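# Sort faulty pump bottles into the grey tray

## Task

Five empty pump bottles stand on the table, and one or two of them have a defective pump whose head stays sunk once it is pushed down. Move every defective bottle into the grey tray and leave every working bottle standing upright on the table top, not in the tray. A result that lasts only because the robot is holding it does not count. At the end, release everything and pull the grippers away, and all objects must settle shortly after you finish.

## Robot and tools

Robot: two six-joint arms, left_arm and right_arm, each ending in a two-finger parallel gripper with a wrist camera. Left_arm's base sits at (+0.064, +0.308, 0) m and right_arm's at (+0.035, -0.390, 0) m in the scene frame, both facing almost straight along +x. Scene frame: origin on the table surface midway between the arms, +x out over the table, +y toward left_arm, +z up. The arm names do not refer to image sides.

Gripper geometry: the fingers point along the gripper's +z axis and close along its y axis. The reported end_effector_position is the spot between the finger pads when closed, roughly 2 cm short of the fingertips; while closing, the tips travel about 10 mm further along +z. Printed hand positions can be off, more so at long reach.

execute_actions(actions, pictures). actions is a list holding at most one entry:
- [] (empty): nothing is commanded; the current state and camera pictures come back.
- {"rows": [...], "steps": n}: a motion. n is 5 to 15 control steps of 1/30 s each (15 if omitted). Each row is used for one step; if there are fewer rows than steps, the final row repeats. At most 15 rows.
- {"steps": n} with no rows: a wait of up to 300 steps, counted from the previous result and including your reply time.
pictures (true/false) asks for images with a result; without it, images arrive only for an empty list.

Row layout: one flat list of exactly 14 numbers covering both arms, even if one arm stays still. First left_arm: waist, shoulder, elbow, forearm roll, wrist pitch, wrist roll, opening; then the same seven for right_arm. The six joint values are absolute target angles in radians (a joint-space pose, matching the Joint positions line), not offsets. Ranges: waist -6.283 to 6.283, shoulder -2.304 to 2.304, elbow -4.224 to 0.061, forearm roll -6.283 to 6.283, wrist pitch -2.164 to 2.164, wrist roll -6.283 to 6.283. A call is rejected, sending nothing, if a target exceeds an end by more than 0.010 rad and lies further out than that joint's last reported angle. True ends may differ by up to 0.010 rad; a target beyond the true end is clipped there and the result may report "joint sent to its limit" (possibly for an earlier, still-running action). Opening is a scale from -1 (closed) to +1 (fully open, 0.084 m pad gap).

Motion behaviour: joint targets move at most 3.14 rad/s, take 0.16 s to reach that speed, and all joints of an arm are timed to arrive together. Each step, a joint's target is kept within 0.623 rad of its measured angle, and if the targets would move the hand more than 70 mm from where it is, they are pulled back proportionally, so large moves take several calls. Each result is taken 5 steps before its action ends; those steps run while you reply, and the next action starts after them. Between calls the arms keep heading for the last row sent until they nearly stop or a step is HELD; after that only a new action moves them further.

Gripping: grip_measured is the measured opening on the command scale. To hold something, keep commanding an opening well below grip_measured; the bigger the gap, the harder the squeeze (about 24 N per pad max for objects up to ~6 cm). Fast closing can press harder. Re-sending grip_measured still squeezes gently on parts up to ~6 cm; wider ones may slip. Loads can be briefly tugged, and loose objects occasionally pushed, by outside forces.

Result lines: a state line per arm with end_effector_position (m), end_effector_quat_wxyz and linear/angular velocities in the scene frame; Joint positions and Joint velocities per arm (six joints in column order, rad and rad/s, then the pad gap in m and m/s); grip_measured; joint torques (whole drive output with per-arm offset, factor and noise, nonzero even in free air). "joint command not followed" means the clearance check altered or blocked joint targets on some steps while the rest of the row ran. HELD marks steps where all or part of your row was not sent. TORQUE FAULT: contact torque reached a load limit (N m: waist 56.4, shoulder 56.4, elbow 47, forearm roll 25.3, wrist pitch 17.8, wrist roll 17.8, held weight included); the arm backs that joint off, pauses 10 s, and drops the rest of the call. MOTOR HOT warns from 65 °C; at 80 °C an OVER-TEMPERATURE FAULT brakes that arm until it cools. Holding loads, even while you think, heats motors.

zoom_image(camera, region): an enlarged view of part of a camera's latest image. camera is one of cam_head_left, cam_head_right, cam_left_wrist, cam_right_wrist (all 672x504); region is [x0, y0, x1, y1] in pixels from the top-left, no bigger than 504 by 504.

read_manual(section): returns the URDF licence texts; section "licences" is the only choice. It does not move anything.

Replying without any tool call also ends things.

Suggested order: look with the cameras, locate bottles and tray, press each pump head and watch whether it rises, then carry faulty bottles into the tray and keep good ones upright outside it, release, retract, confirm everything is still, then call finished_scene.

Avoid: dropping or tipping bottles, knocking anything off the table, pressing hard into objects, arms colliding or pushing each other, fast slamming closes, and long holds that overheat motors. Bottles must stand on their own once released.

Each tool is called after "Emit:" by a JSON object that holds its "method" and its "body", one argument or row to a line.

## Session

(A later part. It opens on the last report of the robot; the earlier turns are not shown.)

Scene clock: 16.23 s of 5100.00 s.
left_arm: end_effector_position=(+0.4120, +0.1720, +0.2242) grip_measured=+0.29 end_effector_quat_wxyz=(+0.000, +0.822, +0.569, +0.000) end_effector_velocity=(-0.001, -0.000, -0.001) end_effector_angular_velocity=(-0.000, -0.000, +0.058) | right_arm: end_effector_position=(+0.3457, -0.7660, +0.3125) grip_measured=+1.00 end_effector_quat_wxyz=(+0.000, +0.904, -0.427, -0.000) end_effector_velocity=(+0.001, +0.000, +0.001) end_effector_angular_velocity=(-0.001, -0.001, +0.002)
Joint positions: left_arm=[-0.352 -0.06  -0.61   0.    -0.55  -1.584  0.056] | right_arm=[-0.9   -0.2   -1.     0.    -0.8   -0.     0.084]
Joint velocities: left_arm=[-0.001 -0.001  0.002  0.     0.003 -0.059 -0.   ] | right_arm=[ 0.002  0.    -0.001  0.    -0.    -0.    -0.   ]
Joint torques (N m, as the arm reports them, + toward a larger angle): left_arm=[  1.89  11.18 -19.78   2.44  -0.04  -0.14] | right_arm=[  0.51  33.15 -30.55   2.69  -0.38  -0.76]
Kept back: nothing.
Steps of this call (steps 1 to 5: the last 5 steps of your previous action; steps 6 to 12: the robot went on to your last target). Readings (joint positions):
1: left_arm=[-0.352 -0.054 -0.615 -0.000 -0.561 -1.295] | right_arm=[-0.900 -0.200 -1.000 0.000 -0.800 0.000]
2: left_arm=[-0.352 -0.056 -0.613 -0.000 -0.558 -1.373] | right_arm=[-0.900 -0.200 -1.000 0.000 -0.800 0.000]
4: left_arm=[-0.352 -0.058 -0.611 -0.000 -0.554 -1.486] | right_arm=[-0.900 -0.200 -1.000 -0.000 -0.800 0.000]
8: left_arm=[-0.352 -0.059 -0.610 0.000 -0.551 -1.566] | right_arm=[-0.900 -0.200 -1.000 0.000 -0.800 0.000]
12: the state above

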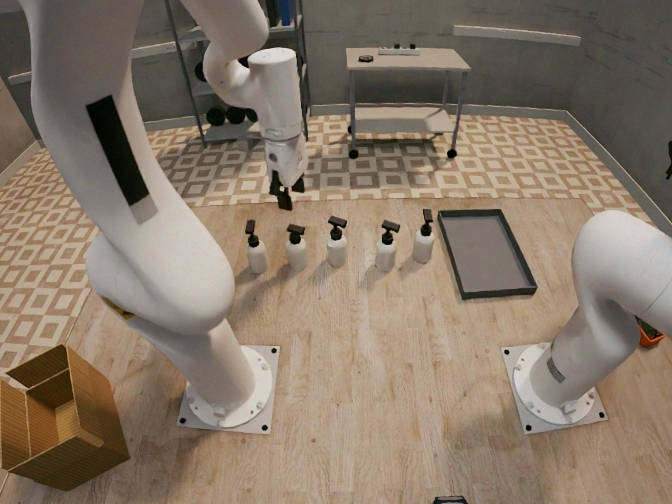

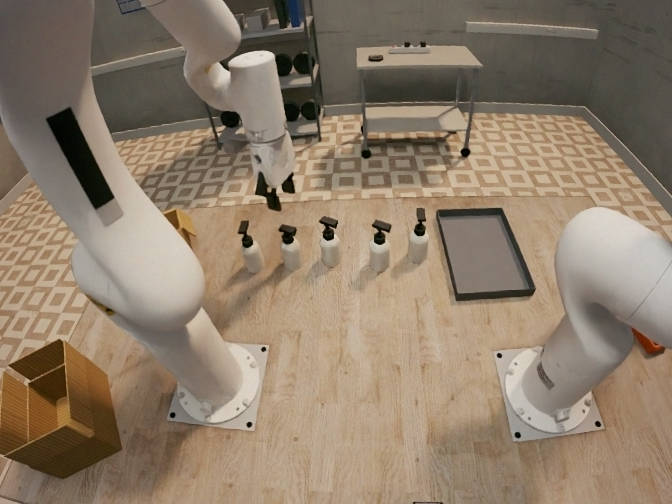

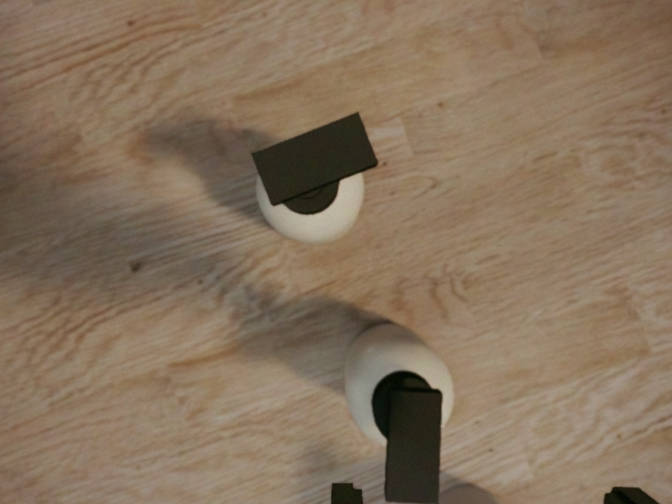

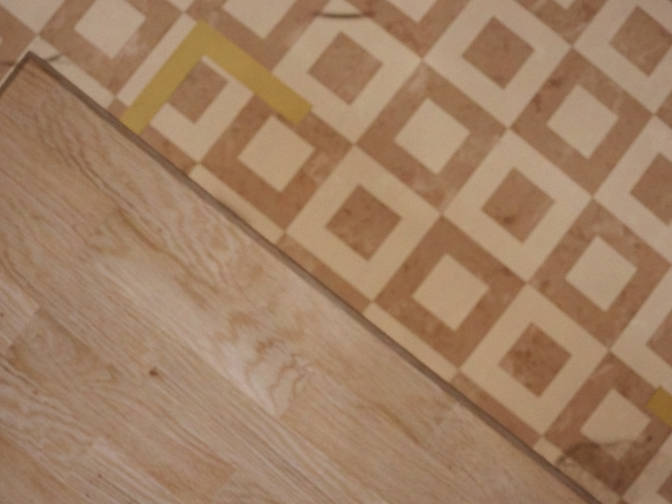

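Emit:
{"method": "execute_actions", "body": {
  "actions": [
    {"rows":[[-0.352,-0.157,-0.587,0,-0.43,-1.59,0.3,-0.9,-0.2,-1.0,0,-0.8,0,1],[-0.352,-0.157,-0.587,0,-0.43,-1.59,0.3,-0.9,-0.2,-1.0,0,-0.8,0,1],[-0.352,-0.157,-0.587,0,-0.43,-1.59,0.3,-0.9,-0.2,-1.0,0,-0.8,0,1],[-0.352,-0.157,-0.587,0,-0.43,-1.59,0.3,-0.9,-0.2,-1.0,0,-0.8,0,1],[-0.352,-0.157,-0.587,0,-0.43,-1.59,0.3,-0.9,-0.2,-1.0,0,-0.8,0,1],[-0.352,-0.327,-0.571,0,-0.244,-1.59,0.3,-0.9,-0.2,-1.0,0,-0.8,0,1]],"steps":15}
  ]
}}

Emit:
{"method": "execute_actions", "body": {
  "actions": [
    {"steps":10}
  ],
  "pictures": true
}}

Scene clock: 17.17 s of 5100.00 s.
left_arm: end_effector_position=(+0.4153, +0.1707, +0.1564) grip_measured=+0.29 end_effector_quat_wxyz=(+0.001, +0.821, +0.572, +0.001) end_effector_velocity=(-0.017, +0.007, -0.433) end_effector_angular_velocity=(+0.025, +0.062, -0.002) | right_arm: end_effector_position=(+0.3457, -0.7660, +0.3125) grip_measured=+1.00 end_effector_quat_wxyz=(+0.000, +0.904, -0.427, -0.000) end_effector_velocity=(-0.000, -0.000, -0.000) end_effector_angular_velocity=(+0.000, +0.000, -0.001)
Joint positions: left_arm=[-0.352 -0.217 -0.584  0.    -0.363 -1.59   0.056] | right_arm=[-0.9   -0.2   -1.     0.    -0.8   -0.     0.084]
Joint velocities: left_arm=[ 0.    -1.056  0.12   0.001  1.11   0.001 -0.   ] | right_arm=[-0.001 -0.     0.    -0.     0.    -0.    -0.   ]
Joint torques (N m, as the arm reports them, + toward a larger angle): left_arm=[  1.67  14.18 -13.47   1.13  -0.05  -0.18] | right_arm=[  1.02  32.7  -31.1    2.69  -0.41  -0.71]
Steps of this call (steps 1 to 18: the robot went on to your last target; steps 19 to 28: the first 10 steps of this action). Readings (joint positions):
19: left_arm=[-0.352 -0.060 -0.610 0.000 -0.550 -1.590] | right_arm=[-0.900 -0.200 -1.000 0.000 -0.800 0.000]
20: left_arm=[-0.352 -0.062 -0.610 0.000 -0.546 -1.590] | right_arm=[-0.900 -0.200 -1.000 -0.000 -0.800 0.000]
22: left_arm=[-0.352 -0.089 -0.604 0.000 -0.511 -1.590] | right_arm=[-0.900 -0.200 -1.000 -0.000 -0.800 -0.000]
26: left_arm=[-0.352 -0.157 -0.589 -0.000 -0.432 -1.590] | right_arm=[-0.900 -0.200 -1.000 -0.000 -0.800 -0.000]
28: the state above

Scene clock: 17.50 s of 5100.00 s.
left_arm: end_effector_position=(+0.4122, +0.1719, +0.1132) grip_measured=+0.29 end_effector_quat_wxyz=(+0.000, +0.821, +0.572, +0.000) end_effector_velocity=(-0.000, +0.001, -0.011) end_effector_angular_velocity=(-0.000, -0.003, -0.001) | right_arm: end_effector_position=(+0.3457, -0.7660, +0.3125) grip_measured=+1.00 end_effector_quat_wxyz=(+0.000, +0.904, -0.427, -0.000) end_effector_velocity=(-0.000, +0.000, -0.000) end_effector_angular_velocity=(+0.001, +0.000, -0.001)
Joint positions: left_arm=[-0.352 -0.323 -0.572  0.    -0.247 -1.59   0.056] | right_arm=[-0.9   -0.2   -1.     0.    -0.8    0.     0.084]
Joint velocities: left_arm=[ 0.001 -0.027  0.002  0.003  0.031 -0.     0.   ] | right_arm=[-0.     0.     0.001  0.001 -0.     0.001 -0.   ]
Joint torques (N m, as the arm reports them, + toward a larger angle): left_arm=[  4.13  14.79 -15.11   1.49  -0.07   0.  ] | right_arm=[  0.83  33.08 -30.54   2.61  -0.31  -0.74]
Kept back: nothing.
Steps of this call (steps 1 to 5: the last 5 steps of your previous action; steps 6 to 10: the robot went on to your last target). Readings (joint positions):
1: left_arm=[-0.352 -0.251 -0.579 0.000 -0.328 -1.590] | right_arm=[-0.900 -0.200 -1.000 -0.000 -0.800 0.000]
2: left_arm=[-0.352 -0.278 -0.575 -0.000 -0.302 -1.590] | right_arm=[-0.900 -0.200 -1.000 -0.000 -0.800 -0.000]
4: left_arm=[-0.352 -0.306 -0.572 -0.000 -0.271 -1.590] | right_arm=[-0.900 -0.200 -1.000 0.000 -0.800 0.000]
8: left_arm=[-0.352 -0.321 -0.572 0.000 -0.250 -1.590] | right_arm=[-0.900 -0.200 -1.000 -0.000 -0.800 0.000]
10: the state above

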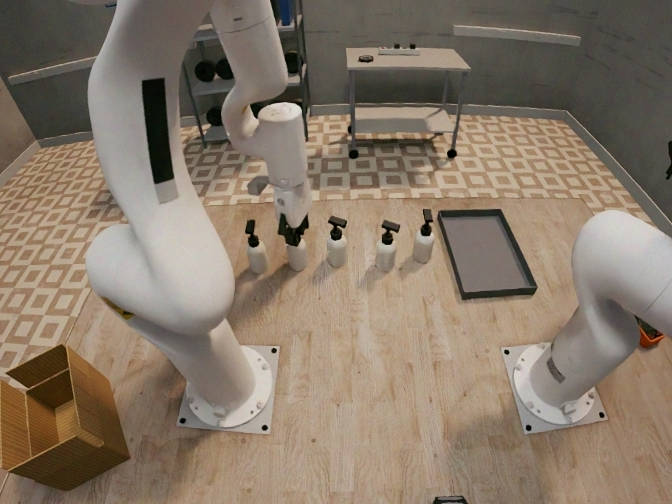

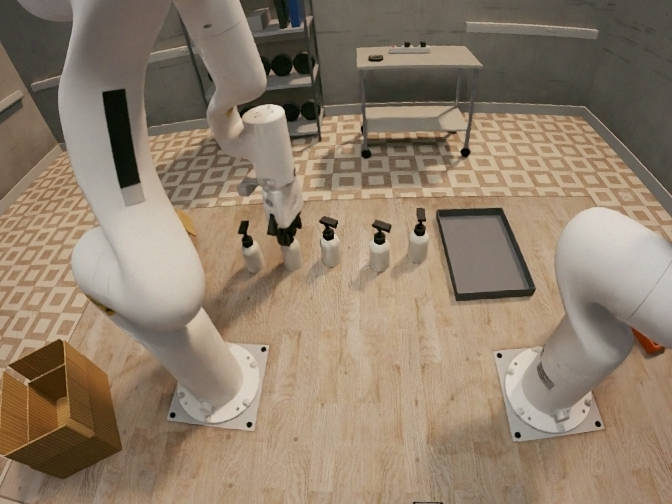

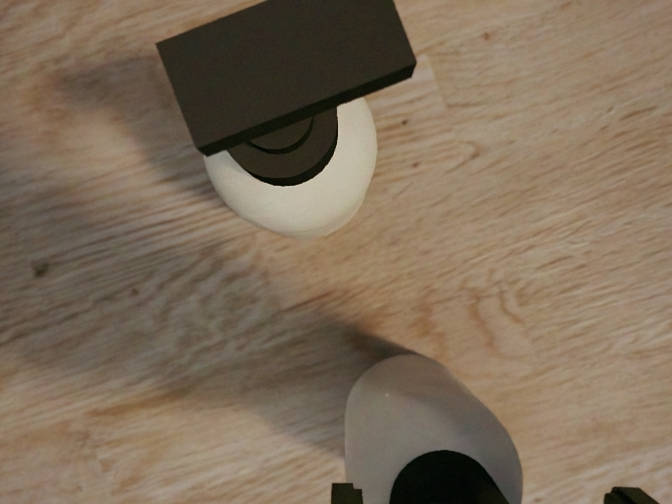

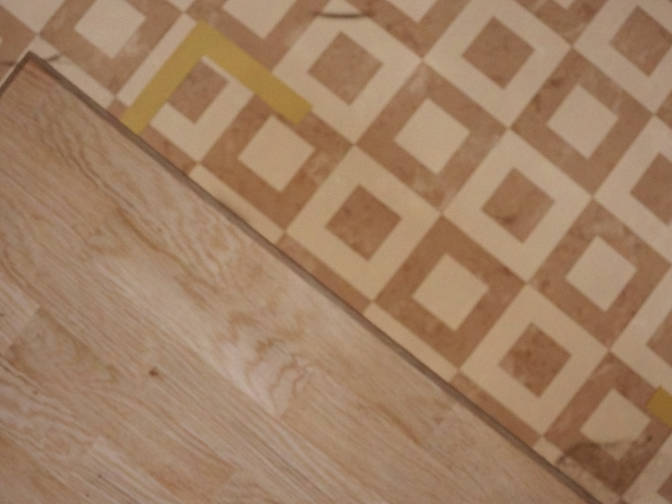

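Emit:
{"method": "execute_actions", "body": {
  "actions": [
    {"rows":[[-0.352,-0.327,-0.571,0,-0.244,-1.59,0.0,-0.9,-0.2,-1.0,0,-0.8,0,1],[-0.352,-0.327,-0.571,0,-0.244,-1.59,-0.3,-0.9,-0.2,-1.0,0,-0.8,0,1],[-0.352,-0.327,-0.571,0,-0.244,-1.59,-0.5,-0.9,-0.2,-1.0,0,-0.8,0,1],[-0.352,-0.327,-0.571,0,-0.244,-1.59,-0.7,-0.9,-0.2,-1.0,0,-0.8,0,1],[-0.352,-0.327,-0.571,0,-0.244,-1.59,-1,-0.9,-0.2,-1.0,0,-0.8,0,1]],"steps":15}
  ]
}}

Emit:
{"method": "execute_actions", "body": {
  "actions": [
    {"rows":[[-0.352,-0.157,-0.587,0,-0.43,-1.59,-1,-0.9,-0.2,-1.0,0,-0.8,0,1],[-0.352,-0.157,-0.587,0,-0.43,-1.59,-1,-0.9,-0.2,-1.0,0,-0.8,0,1],[-0.352,-0.157,-0.587,0,-0.43,-1.59,-1,-0.9,-0.2,-1.0,0,-0.8,0,1],[-0.352,-0.06,-0.61,0,-0.55,-1.59,-1,-0.9,-0.2,-1.0,0,-0.8,0,1],[-0.352,-0.06,-0.61,0,-0.55,-1.59,-1,-0.9,-0.2,-1.0,0,-0.8,0,1],[-0.352,-0.06,-0.61,0,-0.55,-1.59,-1,-0.9,-0.2,-1.0,0,-0.8,0,1],[-0.352,0.08,-0.70,0,-0.78,-1.59,-1,-0.9,-0.2,-1.0,0,-0.8,0,1]],"steps":15}
  ]
}}

Emit:
{"method": "execute_actions", "body": {
  "actions": [
    {"steps":10}
  ],
  "pictures": true
}}

Scene clock: 18.27 s of 5100.00 s.
left_arm: end_effector_position=(+0.4118, +0.1721, +0.1117) grip_measured=-0.39 end_effector_quat_wxyz=(+0.000, +0.821, +0.572, +0.000) end_effector_velocity=(+0.000, -0.000, +0.000) end_effector_angular_velocity=(+0.000, -0.001, -0.002) | right_arm: end_effector_position=(+0.3457, -0.7660, +0.3125) grip_measured=+1.00 end_effector_quat_wxyz=(+0.000, +0.904, -0.427, -0.000) end_effector_velocity=(-0.000, -0.000, -0.000) end_effector_angular_velocity=(+0.000, +0.000, -0.001)
Joint positions: left_arm=[-0.352 -0.327 -0.571 -0.    -0.244 -1.59   0.027] | right_arm=[-0.9   -0.2   -1.     0.    -0.8    0.     0.084]
Joint velocities: left_arm=[-0.001  0.001 -0.     0.001 -0.     0.     0.   ] | right_arm=[-0.001  0.     0.001 -0.    -0.     0.001 -0.   ]
Joint torques (N m, as the arm reports them, + toward a larger angle): left_arm=[  0.89  15.7  -15.67   3.31   0.2   -0.31] | right_arm=[  0.7   33.31 -30.8    2.32  -0.42  -0.73]
Steps of this call (steps 1 to 13: the robot went on to your last target; steps 14 to 23: the first 10 steps of this action). Readings (joint positions):
14: left_arm=[-0.352 -0.327 -0.571 0.000 -0.244 -1.590] | right_arm=[-0.900 -0.200 -1.000 -0.000 -0.800 0.000]
15: left_arm=[-0.352 -0.327 -0.571 0.000 -0.244 -1.590] | right_arm=[-0.900 -0.200 -1.000 0.000 -0.800 -0.000]
17: left_arm=[-0.352 -0.327 -0.571 -0.000 -0.244 -1.590] | right_arm=[-0.900 -0.200 -1.000 0.000 -0.800 -0.000]
21: left_arm=[-0.352 -0.327 -0.571 -0.000 -0.244 -1.590] | right_arm=[-0.900 -0.200 -1.000 0.000 -0.800 -0.000]
23: the state above

Scene clock: 18.77 s of 5100.00 s.
left_arm: end_effector_position=(+0.4183, +0.1695, +0.2067) grip_measured=-0.39 end_effector_quat_wxyz=(-0.000, +0.821, +0.572, -0.000) end_effector_velocity=(+0.042, -0.016, +0.406) end_effector_angular_velocity=(-0.005, -0.015, -0.002) | right_arm: end_effector_position=(+0.3457, -0.7660, +0.3125) grip_measured=+1.00 end_effector_quat_wxyz=(+0.000, +0.904, -0.427, -0.000) end_effector_velocity=(+0.000, +0.000, -0.000) end_effector_angular_velocity=(-0.000, -0.000, +0.001)
Joint positions: left_arm=[-0.352 -0.112 -0.617  0.    -0.505 -1.59   0.027] | right_arm=[-0.9   -0.2   -1.    -0.    -0.8   -0.     0.084]
Joint velocities: left_arm=[-0.     0.753 -0.354  0.001 -1.091  0.001  0.   ] | right_arm=[ 0.  0.  0. -0.  0. -0. -0.]
Joint torques (N m, as the arm reports them, + toward a larger angle): left_arm=[  4.8   14.55 -17.77   1.19   0.06  -0.41] | right_arm=[  0.88  32.53 -30.7    2.66  -0.39  -0.68]
Steps of this call (steps 1 to 5: the last 5 steps of your previous action; steps 6 to 15: the first 10 steps of this action). Readings (joint positions):
6: left_arm=[-0.352 -0.327 -0.571 -0.000 -0.244 -1.590] | right_arm=[-0.900 -0.200 -1.000 0.000 -0.800 -0.000]
7: left_arm=[-0.352 -0.325 -0.571 -0.000 -0.248 -1.590] | right_arm=[-0.900 -0.200 -1.000 0.000 -0.800 0.000]
9: left_arm=[-0.352 -0.293 -0.573 -0.000 -0.287 -1.590] | right_arm=[-0.900 -0.200 -1.000 -0.000 -0.800 -0.000]
13: left_arm=[-0.352 -0.163 -0.595 0.000 -0.432 -1.590] | right_arm=[-0.900 -0.200 -1.000 -0.000 -0.800 0.000]
15: the state above

Scene clock: 19.10 s of 5100.00 s.
left_arm: end_effector_position=(+0.4141, +0.1712, +0.3055) grip_measured=-0.39 end_effector_quat_wxyz=(+0.000, +0.821, +0.572, +0.000) end_effector_velocity=(-0.020, +0.008, +0.046) end_effector_angular_velocity=(+0.016, +0.041, -0.000) | right_arm: end_effector_position=(+0.3457, -0.7660, +0.3125) grip_measured=+1.00 end_effector_quat_wxyz=(+0.000, +0.904, -0.427, -0.000) end_effector_velocity=(+0.000, +0.000, +0.000) end_effector_angular_velocity=(-0.000, +0.000, +0.001)
Joint positions: left_arm=[-0.352  0.07  -0.696  0.    -0.765 -1.59   0.027] | right_arm=[-0.9   -0.2   -1.     0.    -0.8   -0.     0.084]
Joint velocities: left_arm=[-0.     0.09  -0.03   0.    -0.163 -0.    -0.   ] | right_arm=[ 0.001 -0.    -0.001 -0.001 -0.001 -0.     0.   ]
Joint torques (N m, as the arm reports them, + toward a larger angle): left_arm=[  0.6    6.02 -20.62   2.83   0.26  -0.35] | right_arm=[  0.74  33.54 -30.72   2.16  -0.35  -0.78]
Kept back: nothing.
Steps of this call (steps 1 to 5: the last 5 steps of your previous action; steps 6 to 10: the robot went on to your last target). Readings (joint positions):
1: left_arm=[-0.352 -0.087 -0.628 0.000 -0.542 -1.590] | right_arm=[-0.900 -0.200 -1.000 -0.000 -0.800 -0.000]
2: left_arm=[-0.352 -0.061 -0.640 0.000 -0.578 -1.590] | right_arm=[-0.900 -0.200 -1.000 -0.000 -0.800 0.000]
4: left_arm=[-0.352 -0.011 -0.661 0.000 -0.650 -1.590] | right_arm=[-0.900 -0.200 -1.000 -0.000 -0.800 0.000]
8: left_arm=[-0.352 0.061 -0.692 0.000 -0.749 -1.590] | right_arm=[-0.900 -0.200 -1.000 0.000 -0.800 -0.000]
10: the state above

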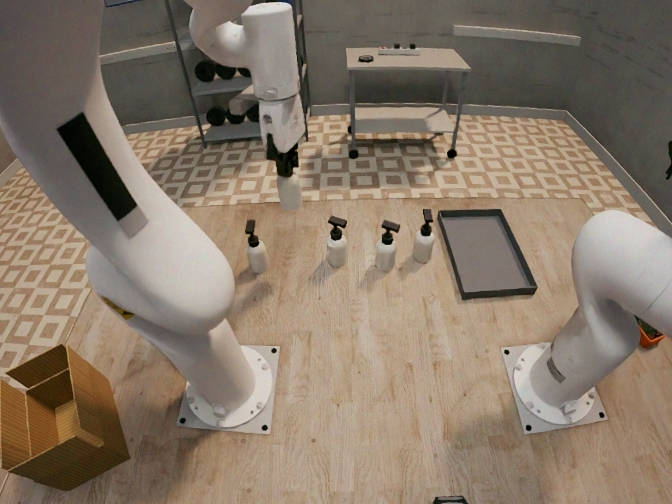

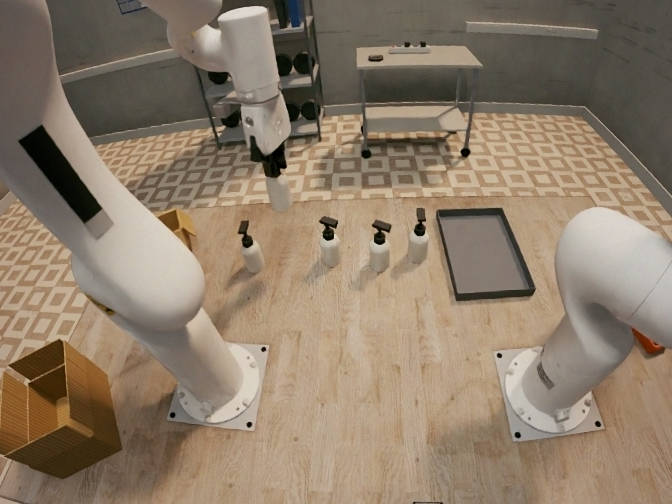

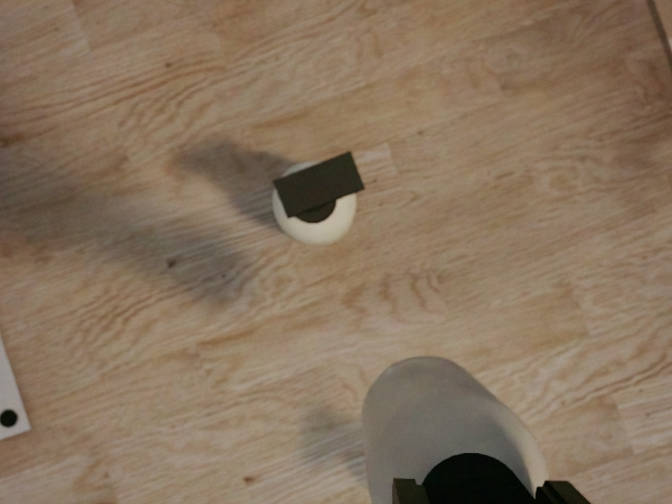

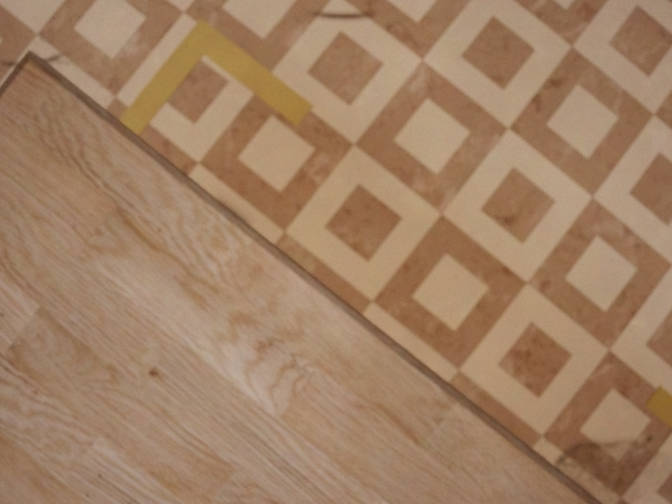

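Emit:
{"method": "execute_actions", "body": {
  "actions": [
    {"rows":[[-0.97,-0.70,-1.70,0,-1.0,-1.59,-1,-0.9,-0.2,-1.0,0,-0.8,0,1]],"steps":15}
  ]
}}

Emit:
{"method": "execute_actions", "body": {
  "actions": [
    {"rows":[[-0.97,-0.70,-1.70,0,-1.0,-1.59,-1,-0.9,-0.2,-1.0,0,-0.8,0,1]],"steps":15}
  ]
}}

Emit:
{"method": "execute_actions", "body": {
  "actions": [
    {"steps":25}
  ],
  "pictures": true
}}

Scene clock: 19.63 s of 5100.00 s.
left_arm: end_effector_position=(+0.4367, +0.0722, +0.3086) grip_measured=-0.39 end_effector_quat_wxyz=(-0.030, +0.871, +0.490, -0.016) end_effector_velocity=(+0.083, -0.400, -0.042) end_effector_angular_velocity=(+0.125, +0.198, -0.663) | right_arm: end_effector_position=(+0.3457, -0.7660, +0.3125) grip_measured=+1.00 end_effector_quat_wxyz=(+0.000, +0.904, -0.427, -0.000) end_effector_velocity=(+0.001, +0.000, +0.000) end_effector_angular_velocity=(-0.001, -0.000, +0.001)
Joint positions: left_arm=[-0.543 -0.135 -0.913  0.    -0.847 -1.59   0.027] | right_arm=[-0.9   -0.2   -1.     0.    -0.8    0.     0.084]
Joint velocities: left_arm=[-0.664 -0.883 -0.883 -0.001 -0.235 -0.     0.   ] | right_arm=[ 0.001 -0.    -0.001 -0.     0.001  0.    -0.   ]
Joint torques (N m, as the arm reports them, + toward a larger angle): left_arm=[  3.16  14.81 -19.01   2.44   0.    -0.3 ] | right_arm=[  0.06  32.81 -30.84   2.74  -0.42  -0.74]
Steps of this call (steps 1 to 6: the robot went on to your last target; steps 7 to 16: the first 10 steps of this action). Readings (joint positions):
7: left_arm=[-0.352 0.078 -0.699 -0.000 -0.779 -1.590] | right_arm=[-0.900 -0.200 -1.000 0.000 -0.800 -0.000]
8: left_arm=[-0.355 0.076 -0.702 0.000 -0.781 -1.590] | right_arm=[-0.900 -0.200 -1.000 0.000 -0.800 0.000]
10: left_arm=[-0.389 0.042 -0.738 0.000 -0.794 -1.590] | right_arm=[-0.900 -0.200 -1.000 -0.000 -0.800 -0.000]
14: left_arm=[-0.497 -0.076 -0.854 0.000 -0.831 -1.590] | right_arm=[-0.900 -0.200 -1.000 0.000 -0.800 -0.000]
16: the state above

Scene clock: 20.13 s of 5100.00 s.
left_arm: end_effector_position=(+0.4676, -0.1324, +0.3163) grip_measured=-0.39 end_effector_quat_wxyz=(-0.021, +0.928, +0.371, -0.008) end_effector_velocity=(-0.011, -0.418, +0.012) end_effector_angular_velocity=(-0.099, -0.091, -0.485) | right_arm: end_effector_position=(+0.3457, -0.7660, +0.3125) grip_measured=+1.00 end_effector_quat_wxyz=(+0.000, +0.904, -0.427, -0.000) end_effector_velocity=(-0.000, -0.000, -0.000) end_effector_angular_velocity=(+0.000, +0.000, -0.001)
Joint positions: left_arm=[-0.808 -0.486 -1.383  0.    -0.942 -1.59   0.027] | right_arm=[-0.9   -0.2   -1.    -0.    -0.8   -0.     0.084]
Joint velocities: left_arm=[-0.486 -0.645 -0.953  0.    -0.174 -0.001  0.   ] | right_arm=[-0.001 -0.     0.    -0.     0.     0.     0.   ]
Joint torques (N m, as the arm reports them, + toward a larger angle): left_arm=[  1.44  25.45 -21.03   2.02  -0.28  -0.19] | right_arm=[  1.05  33.11 -30.84   2.69  -0.4   -0.69]
Steps of this call (steps 1 to 5: the last 5 steps of your previous action; steps 6 to 15: the first 10 steps of this action). Readings (joint positions):
6: left_arm=[-0.661 -0.292 -1.095 -0.000 -0.889 -1.590] | right_arm=[-0.900 -0.200 -1.000 0.000 -0.800 0.000]
7: left_arm=[-0.678 -0.314 -1.127 -0.000 -0.895 -1.590] | right_arm=[-0.900 -0.200 -1.000 0.000 -0.800 0.000]
9: left_arm=[-0.710 -0.357 -1.191 -0.000 -0.907 -1.590] | right_arm=[-0.900 -0.200 -1.000 0.000 -0.800 0.000]
13: left_arm=[-0.775 -0.443 -1.319 0.000 -0.930 -1.590] | right_arm=[-0.900 -0.200 -1.000 0.000 -0.800 0.000]
15: the state above

Scene clock: 20.97 s of 5100.00 s.
left_arm: end_effector_position=(+0.4422, -0.2694, +0.3139) grip_measured=-0.39 end_effector_quat_wxyz=(-0.000, +0.955, +0.295, +0.000) end_effector_velocity=(-0.002, -0.001, -0.001) end_effector_angular_velocity=(+0.002, +0.002, -0.003) | right_arm: end_effector_position=(+0.3457, -0.7660, +0.3125) grip_measured=+1.00 end_effector_quat_wxyz=(+0.000, +0.904, -0.427, -0.000) end_effector_velocity=(+0.000, -0.000, -0.000) end_effector_angular_velocity=(-0.001, -0.001, +0.000)
Joint positions: left_arm=[-0.97  -0.7   -1.7    0.    -1.    -1.59   0.027] | right_arm=[-0.9   -0.2   -1.    -0.    -0.8    0.     0.084]
Joint velocities: left_arm=[-0.003 -0.004 -0.002 -0.001 -0.001  0.    -0.   ] | right_arm=[ 0.    -0.    -0.     0.     0.001  0.     0.   ]
Joint torques (N m, as the arm reports them, + toward a larger angle): left_arm=[  1.56  29.45 -22.13   1.82   0.07  -0.14] | right_arm=[  1.46  33.35 -30.67   2.66  -0.38  -0.69]
Kept back: nothing.
Steps of this call (steps 1 to 5: the last 5 steps of your previous action; steps 6 to 25: the robot went on to your last target). Readings (joint positions):
1: left_arm=[-0.824 -0.507 -1.415 0.000 -0.948 -1.590] | right_arm=[-0.900 -0.200 -1.000 -0.000 -0.800 0.000]
2: left_arm=[-0.841 -0.529 -1.447 0.000 -0.954 -1.590] | right_arm=[-0.900 -0.200 -1.000 0.000 -0.800 -0.000]
4: left_arm=[-0.873 -0.572 -1.510 0.000 -0.965 -1.590] | right_arm=[-0.900 -0.200 -1.000 -0.000 -0.800 0.000]
8: left_arm=[-0.937 -0.656 -1.634 -0.000 -0.988 -1.590] | right_arm=[-0.900 -0.200 -1.000 0.000 -0.800 0.000]
25: the state above

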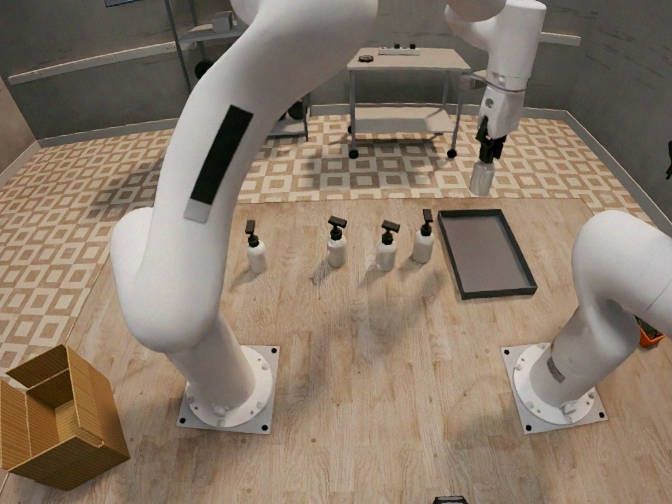

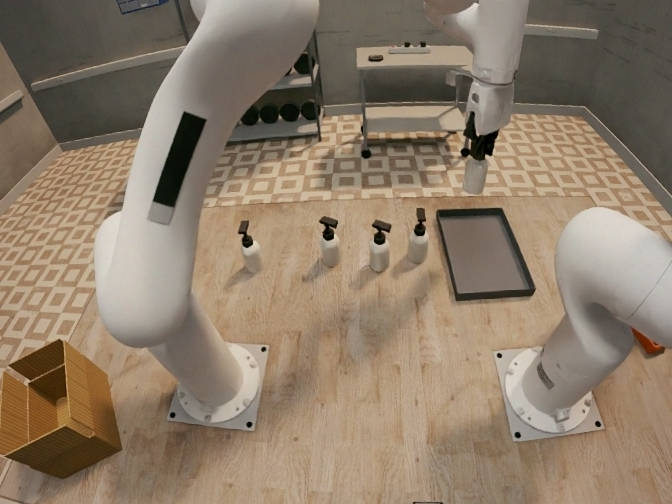

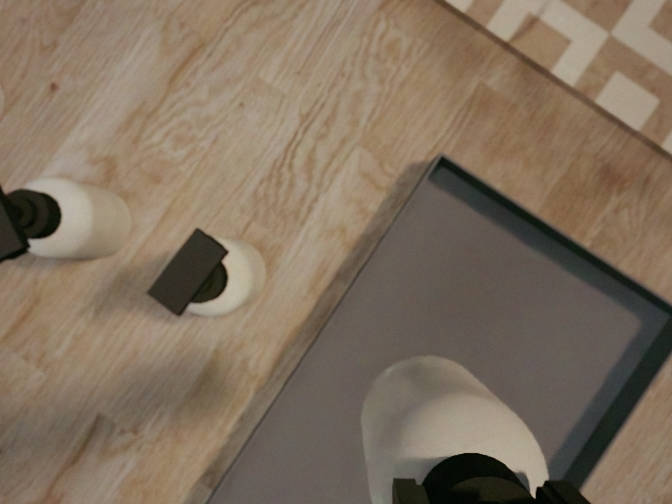

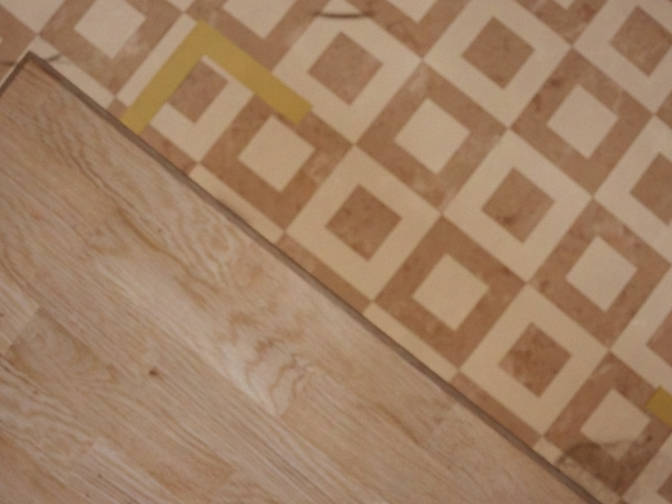

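Upright. Descend.

Emit:
{"method": "execute_actions", "body": {
  "actions": [
    {"rows":[[-0.985,-0.78,-1.72,0,-0.94,-1.59,-1,-0.9,-0.2,-1.0,0,-0.8,0,1],[-0.985,-0.78,-1.72,0,-0.94,-1.59,-1,-0.9,-0.2,-1.0,0,-0.8,0,1],[-0.985,-0.78,-1.72,0,-0.94,-1.59,-1,-0.9,-0.2,-1.0,0,-0.8,0,1],[-0.985,-0.86,-1.735,0,-0.875,-1.59,-1,-0.9,-0.2,-1.0,0,-0.8,0,1],[-0.985,-0.86,-1.735,0,-0.875,-1.59,-1,-0.9,-0.2,-1.0,0,-0.8,0,1],[-0.985,-0.86,-1.735,0,-0.875,-1.59,-1,-0.9,-0.2,-1.0,0,-0.8,0,1],[-0.985,-0.968,-1.712,0,-0.744,-1.59,-1,-0.9,-0.2,-1.0,0,-0.8,0,1]],"steps":15}
  ]
}}

Emit:
{"method": "execute_actions", "body": {
  "actions": [
    {"steps":18}
  ],
  "pictures": true
}}

Scene clock: 21.60 s of 5100.00 s.
left_arm: end_effector_position=(+0.4480, -0.2956, +0.2112) grip_measured=-0.39 end_effector_quat_wxyz=(-0.001, +0.957, +0.289, -0.000) end_effector_velocity=(+0.021, -0.039, -0.438) end_effector_angular_velocity=(+0.002, +0.001, -0.005) | right_arm: end_effector_position=(+0.3457, -0.7660, +0.3125) grip_measured=+1.00 end_effector_quat_wxyz=(+0.000, +0.904, -0.427, -0.000) end_effector_velocity=(+0.000, +0.000, -0.000) end_effector_angular_velocity=(+0.000, -0.000, +0.000)
Joint positions: left_arm=[-0.983 -0.858 -1.72  -0.    -0.863 -1.59   0.027] | right_arm=[-0.9   -0.2   -1.    -0.    -0.8    0.     0.084]
Joint velocities: left_arm=[-0.005 -0.581  0.052  0.     0.631  0.     0.   ] | right_arm=[ 0.001 -0.    -0.     0.    -0.     0.     0.   ]
Joint torques (N m, as the arm reports them, + toward a larger angle): left_arm=[  3.17  35.26 -22.31   3.17   0.07  -0.41] | right_arm=[  1.65  32.39 -30.95   2.55  -0.43  -0.7 ]
Steps of this call (steps 1 to 9: the robot went on to your last target; steps 10 to 19: the first 10 steps of this action). Readings (joint positions):
10: left_arm=[-0.970 -0.700 -1.700 0.000 -1.000 -1.590] | right_arm=[-0.900 -0.200 -1.000 -0.000 -0.800 -0.000]
11: left_arm=[-0.970 -0.702 -1.701 0.000 -0.998 -1.590] | right_arm=[-0.900 -0.200 -1.000 0.000 -0.800 -0.000]
13: left_arm=[-0.976 -0.730 -1.711 0.000 -0.975 -1.590] | right_arm=[-0.900 -0.200 -1.000 0.000 -0.800 -0.000]
17: left_arm=[-0.983 -0.820 -1.724 -0.000 -0.905 -1.590] | right_arm=[-0.900 -0.200 -1.000 -0.000 -0.800 0.000]
19: the state above

Scene clock: 22.20 s of 5100.00 s.
left_arm: end_effector_position=(+0.4488, -0.3007, +0.1296) grip_measured=-0.39 end_effector_quat_wxyz=(+0.001, +0.958, +0.288, +0.000) end_effector_velocity=(-0.001, +0.002, -0.005) end_effector_angular_velocity=(+0.007, +0.003, -0.001) | right_arm: end_effector_position=(+0.3457, -0.7660, +0.3125) grip_measured=+1.00 end_effector_quat_wxyz=(+0.000, +0.904, -0.427, -0.000) end_effector_velocity=(+0.000, +0.000, -0.000) end_effector_angular_velocity=(+0.000, +0.000, +0.000)
Joint positions: left_arm=[-0.986 -0.967 -1.713 -0.    -0.744 -1.59   0.027] | right_arm=[-0.9   -0.2   -1.     0.    -0.8   -0.     0.084]
Joint velocities: left_arm=[-0.    -0.006  0.002  0.002  0.    -0.001  0.   ] | right_arm=[ 0.  0.  0.  0. -0. -0. -0.]
Joint torques (N m, as the arm reports them, + toward a larger angle): left_arm=[  2.83  37.59 -21.59   2.85   0.28  -0.15] | right_arm=[  0.23  32.88 -30.75   2.57  -0.39  -0.69]
Kept back: nothing.
Steps of this call (steps 1 to 5: the last 5 steps of your previous action; steps 6 to 18: the robot went on to your last target). Readings (joint positions):
1: left_arm=[-0.983 -0.877 -1.718 -0.000 -0.842 -1.590] | right_arm=[-0.900 -0.200 -1.000 -0.000 -0.800 0.000]
2: left_arm=[-0.984 -0.897 -1.717 -0.000 -0.821 -1.590] | right_arm=[-0.900 -0.200 -1.000 -0.000 -0.800 -0.000]
4: left_arm=[-0.984 -0.934 -1.714 -0.000 -0.783 -1.590] | right_arm=[-0.900 -0.200 -1.000 0.000 -0.800 0.000]
8: left_arm=[-0.985 -0.961 -1.712 0.000 -0.753 -1.590] | right_arm=[-0.900 -0.200 -1.000 -0.000 -0.800 0.000]
18: the state above

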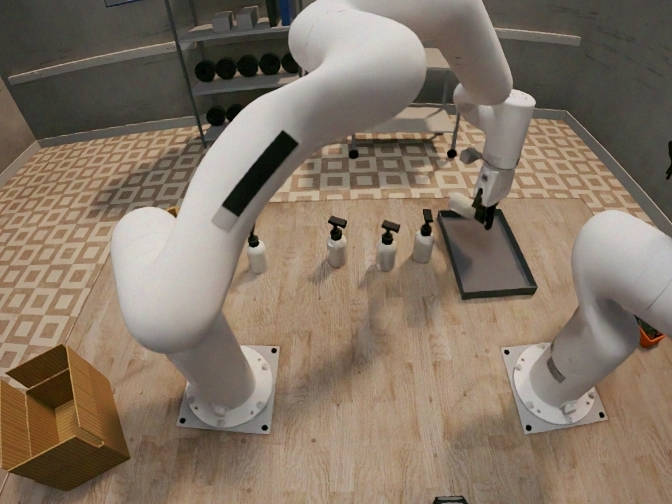

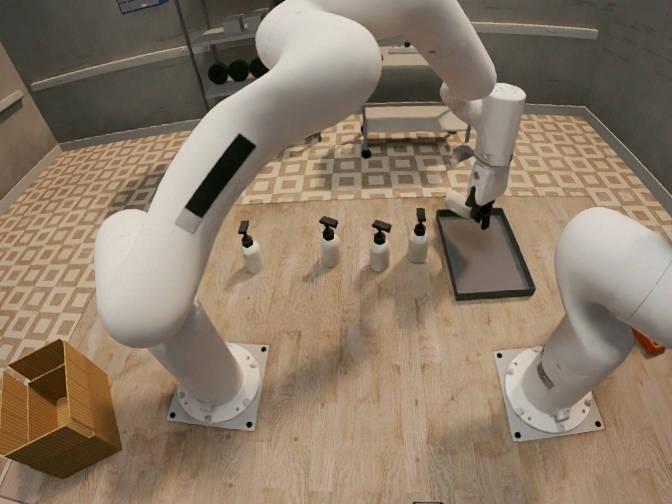

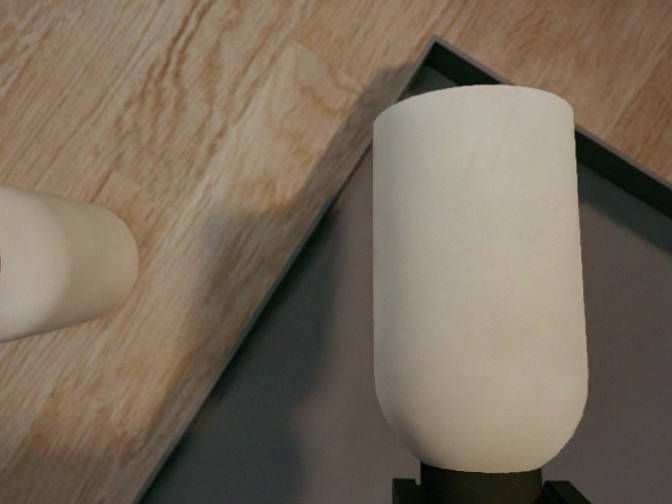

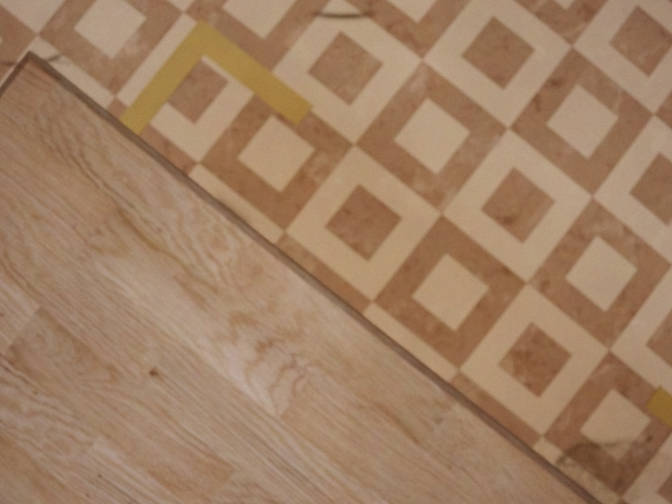

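Emit:
{"method": "execute_actions", "body": {
  "actions": [
    {"rows":[[-0.985,-0.94,-1.718,0,-0.778,-1.0,-1,-0.9,-0.2,-1.0,0,-0.8,0,1],[-0.985,-0.94,-1.718,0,-0.778,-1.0,-1,-0.9,-0.2,-1.0,0,-0.8,0,1],[-0.985,-0.94,-1.718,0,-0.778,2.1,-1,-0.9,-0.2,-1.0,0,-0.8,0,1]],"steps":15}
  ]
}}

Emit:
{"method": "execute_actions", "body": {
  "actions": [
    {"rows":[[-0.985,-0.94,-1.718,0,-0.778,2.1,-1,-0.9,-0.2,-1.0,0,-0.8,0,1]],"steps":15}
  ]
}}

Emit:
{"method": "execute_actions", "body": {
  "actions": [
    {"rows":[[-0.985,-0.94,-1.718,0,-0.778,2.1,-1,-0.9,-0.2,-1.0,0,-0.8,0,1]],"steps":15}
  ]
}}

Emit:
{"method": "execute_actions", "body": {
  "actions": [
    {"steps":15}
  ],
  "pictures": true
}}

Scene clock: 23.03 s of 5100.00 s.
left_arm: end_effector_position=(+0.4496, -0.3007, +0.1445) grip_measured=-0.39 end_effector_quat_wxyz=(+0.000, +0.999, +0.047, +0.000) end_effector_velocity=(+0.003, -0.004, +0.066) end_effector_angular_velocity=(-0.008, -0.009, -2.826) | right_arm: end_effector_position=(+0.3457, -0.7660, +0.3125) grip_measured=+1.00 end_effector_quat_wxyz=(+0.000, +0.904, -0.427, -0.000) end_effector_velocity=(+0.000, +0.000, +0.000) end_effector_angular_velocity=(+0.001, -0.000, +0.000)
Joint positions: left_arm=[-0.985 -0.949 -1.716  0.    -0.767 -1.101  0.027] | right_arm=[-0.9   -0.2   -1.     0.    -0.8   -0.     0.084]
Joint velocities: left_arm=[ 0.     0.08  -0.021  0.    -0.088  2.827 -0.   ] | right_arm=[ 0.001  0.     0.     0.001 -0.    -0.    -0.   ]
Joint torques (N m, as the arm reports them, + toward a larger angle): left_arm=[  1.14  33.86 -20.17   3.02   0.29  -0.37] | right_arm=[  1.31  33.3  -30.71   2.67  -0.39  -0.71]
Steps of this call (steps 1 to 15: the robot went on to your last target; steps 16 to 25: the first 10 steps of this action). Readings (joint positions):
16: left_arm=[-0.985 -0.968 -1.712 -0.000 -0.744 -1.590] | right_arm=[-0.900 -0.200 -1.000 0.000 -0.800 -0.000]
17: left_arm=[-0.985 -0.968 -1.712 -0.000 -0.744 -1.586] | right_arm=[-0.900 -0.200 -1.000 0.000 -0.800 -0.000]
19: left_arm=[-0.985 -0.966 -1.712 -0.000 -0.746 -1.547] | right_arm=[-0.900 -0.200 -1.000 -0.000 -0.800 0.000]
23: left_arm=[-0.985 -0.955 -1.715 -0.000 -0.760 -1.285] | right_arm=[-0.900 -0.200 -1.000 -0.000 -0.800 0.000]
25: the state above

Scene clock: 23.53 s of 5100.00 s.
left_arm: end_effector_position=(+0.4495, -0.3005, +0.1512) grip_measured=-0.39 end_effector_quat_wxyz=(-0.000, +0.783, -0.622, -0.000) end_effector_velocity=(+0.001, -0.000, +0.002) end_effector_angular_velocity=(-0.003, -0.002, -2.861) | right_arm: end_effector_position=(+0.3457, -0.7660, +0.3125) grip_measured=+1.00 end_effector_quat_wxyz=(+0.000, +0.904, -0.427, -0.000) end_effector_velocity=(+0.000, +0.000, -0.000) end_effector_angular_velocity=(-0.000, +0.000, +0.001)
Joint positions: left_arm=[-0.985 -0.94  -1.718 -0.    -0.778  0.337  0.027] | right_arm=[-0.9   -0.2   -1.    -0.    -0.8   -0.     0.084]
Joint velocities: left_arm=[ 0.001  0.003  0.     0.     0.     2.862 -0.   ] | right_arm=[ 0.001  0.     0.    -0.     0.    -0.001  0.   ]
Joint torques (N m, as the arm reports them, + toward a larger angle): left_arm=[  5.27  34.55 -20.47   3.37   0.2   -0.16] | right_arm=[  1.48  32.52 -30.74   2.66  -0.36  -0.75]
Steps of this call (steps 1 to 5: the last 5 steps of your previous action; steps 6 to 15: the first 10 steps of this action). Readings (joint positions):
6: left_arm=[-0.985 -0.941 -1.718 0.000 -0.776 -0.526] | right_arm=[-0.900 -0.200 -1.000 0.000 -0.800 0.000]
7: left_arm=[-0.985 -0.941 -1.718 0.000 -0.777 -0.430] | right_arm=[-0.900 -0.200 -1.000 -0.000 -0.800 -0.000]
9: left_arm=[-0.985 -0.941 -1.718 -0.000 -0.777 -0.239] | right_arm=[-0.900 -0.200 -1.000 0.000 -0.800 0.000]
13: left_arm=[-0.985 -0.940 -1.718 -0.000 -0.778 0.145] | right_arm=[-0.900 -0.200 -1.000 0.000 -0.800 -0.000]
15: the state above

Scene clock: 24.03 s of 5100.00 s.
left_arm: end_effector_position=(+0.4495, -0.3006, +0.1514) grip_measured=-0.39 end_effector_quat_wxyz=(-0.000, -0.181, +0.984, +0.000) end_effector_velocity=(+0.000, +0.000, +0.000) end_effector_angular_velocity=(-0.000, +0.001, -2.646) | right_arm: end_effector_position=(+0.3457, -0.7660, +0.3125) grip_measured=+1.00 end_effector_quat_wxyz=(+0.000, +0.904, -0.427, -0.000) end_effector_velocity=(-0.000, -0.001, +0.000) end_effector_angular_velocity=(-0.000, -0.000, -0.001)
Joint positions: left_arm=[-0.985 -0.94  -1.718  0.    -0.778  1.772  0.027] | right_arm=[-0.9   -0.2   -1.    -0.    -0.8    0.     0.084]
Joint velocities: left_arm=[ 0.001  0.     0.    -0.001 -0.     2.647 -0.   ] | right_arm=[-0.001 -0.    -0.001 -0.    -0.     0.    -0.   ]
Joint torques (N m, as the arm reports them, + toward a larger angle): left_arm=[  3.41  34.04 -20.78   2.58   0.32  -0.81] | right_arm=[ -0.2   32.99 -30.86   2.53  -0.42  -0.72]
Steps of this call (steps 1 to 5: the last 5 steps of your previous action; steps 6 to 15: the first 10 steps of this action). Readings (joint positions):
6: left_arm=[-0.985 -0.940 -1.718 -0.000 -0.778 0.913] | right_arm=[-0.900 -0.200 -1.000 -0.000 -0.800 0.000]
7: left_arm=[-0.985 -0.940 -1.718 -0.000 -0.778 1.009] | right_arm=[-0.900 -0.200 -1.000 0.000 -0.800 -0.000]
9: left_arm=[-0.985 -0.940 -1.718 -0.000 -0.778 1.201] | right_arm=[-0.900 -0.200 -1.000 0.000 -0.800 0.000]
13: left_arm=[-0.985 -0.940 -1.718 -0.000 -0.778 1.584] | right_arm=[-0.900 -0.200 -1.000 0.000 -0.800 -0.000]
15: the state above

Scene clock: 24.53 s of 5100.00 s.
left_arm: end_effector_position=(+0.4495, -0.3006, +0.1514) grip_measured=-0.39 end_effector_quat_wxyz=(-0.000, -0.019, +1.000, -0.000) end_effector_velocity=(+0.000, +0.000, +0.001) end_effector_angular_velocity=(+0.000, -0.000, -0.017) | right_arm: end_effector_position=(+0.3457, -0.7660, +0.3125) grip_measured=+1.00 end_effector_quat_wxyz=(+0.000, +0.904, -0.427, -0.000) end_effector_velocity=(-0.000, +0.000, -0.000) end_effector_angular_velocity=(+0.001, +0.001, +0.000)
Joint positions: left_arm=[-0.985 -0.94  -1.718 -0.    -0.778  2.098  0.027] | right_arm=[-0.9   -0.2   -1.     0.    -0.8    0.     0.084]
Joint velocities: left_arm=[ 0.     0.001  0.     0.001 -0.001  0.017 -0.   ] | right_arm=[-0.    -0.     0.001 -0.    -0.001 -0.    -0.   ]
Joint torques (N m, as the arm reports them, + toward a larger angle): left_arm=[  2.26  33.7  -22.33   2.81   0.05  -0.42] | right_arm=[  1.57  32.57 -30.69   2.62  -0.41  -0.69]
Kept back: nothing.
Steps of this call (steps 1 to 5: the last 5 steps of your previous action; steps 6 to 15: the robot went on to your last target). Readings (joint positions):
1: left_arm=[-0.985 -0.940 -1.718 0.000 -0.778 1.856] | right_arm=[-0.900 -0.200 -1.000 -0.000 -0.800 0.000]
2: left_arm=[-0.985 -0.940 -1.718 0.000 -0.778 1.926] | right_arm=[-0.900 -0.200 -1.000 -0.000 -0.800 -0.000]
4: left_arm=[-0.985 -0.940 -1.718 0.000 -0.778 2.018] | right_arm=[-0.900 -0.200 -1.000 -0.000 -0.800 -0.000]
8: left_arm=[-0.985 -0.940 -1.718 -0.000 -0.778 2.081] | right_arm=[-0.900 -0.200 -1.000 -0.000 -0.800 -0.000]
15: the state above

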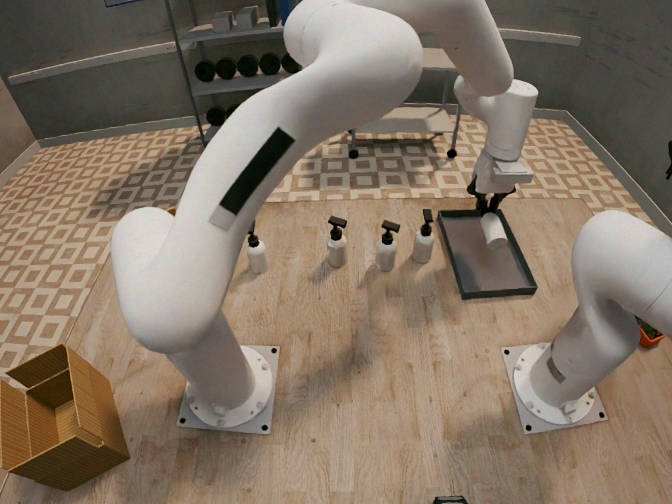

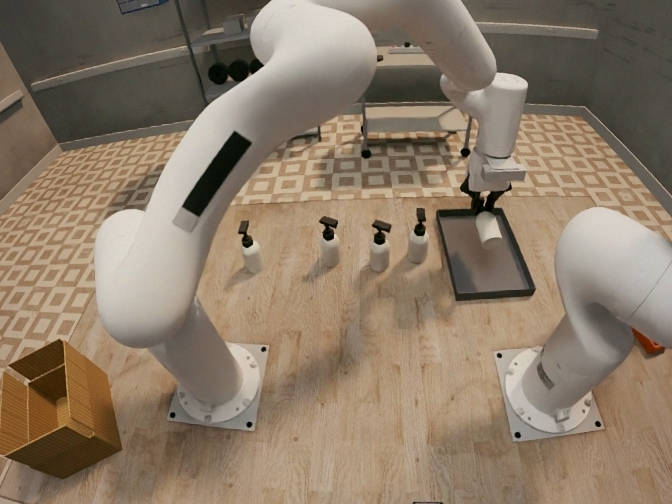

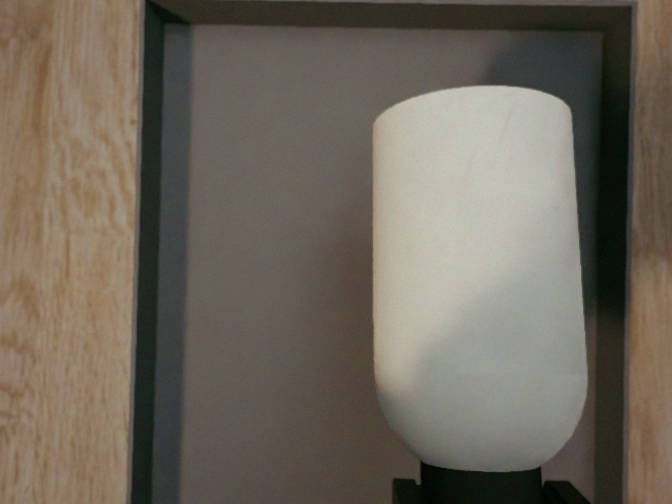

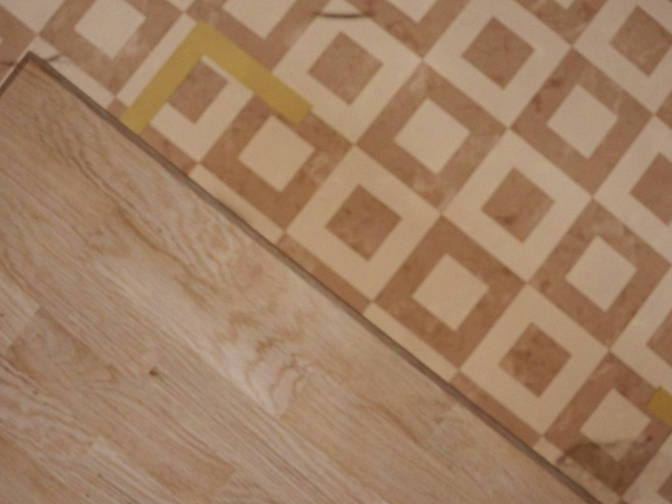

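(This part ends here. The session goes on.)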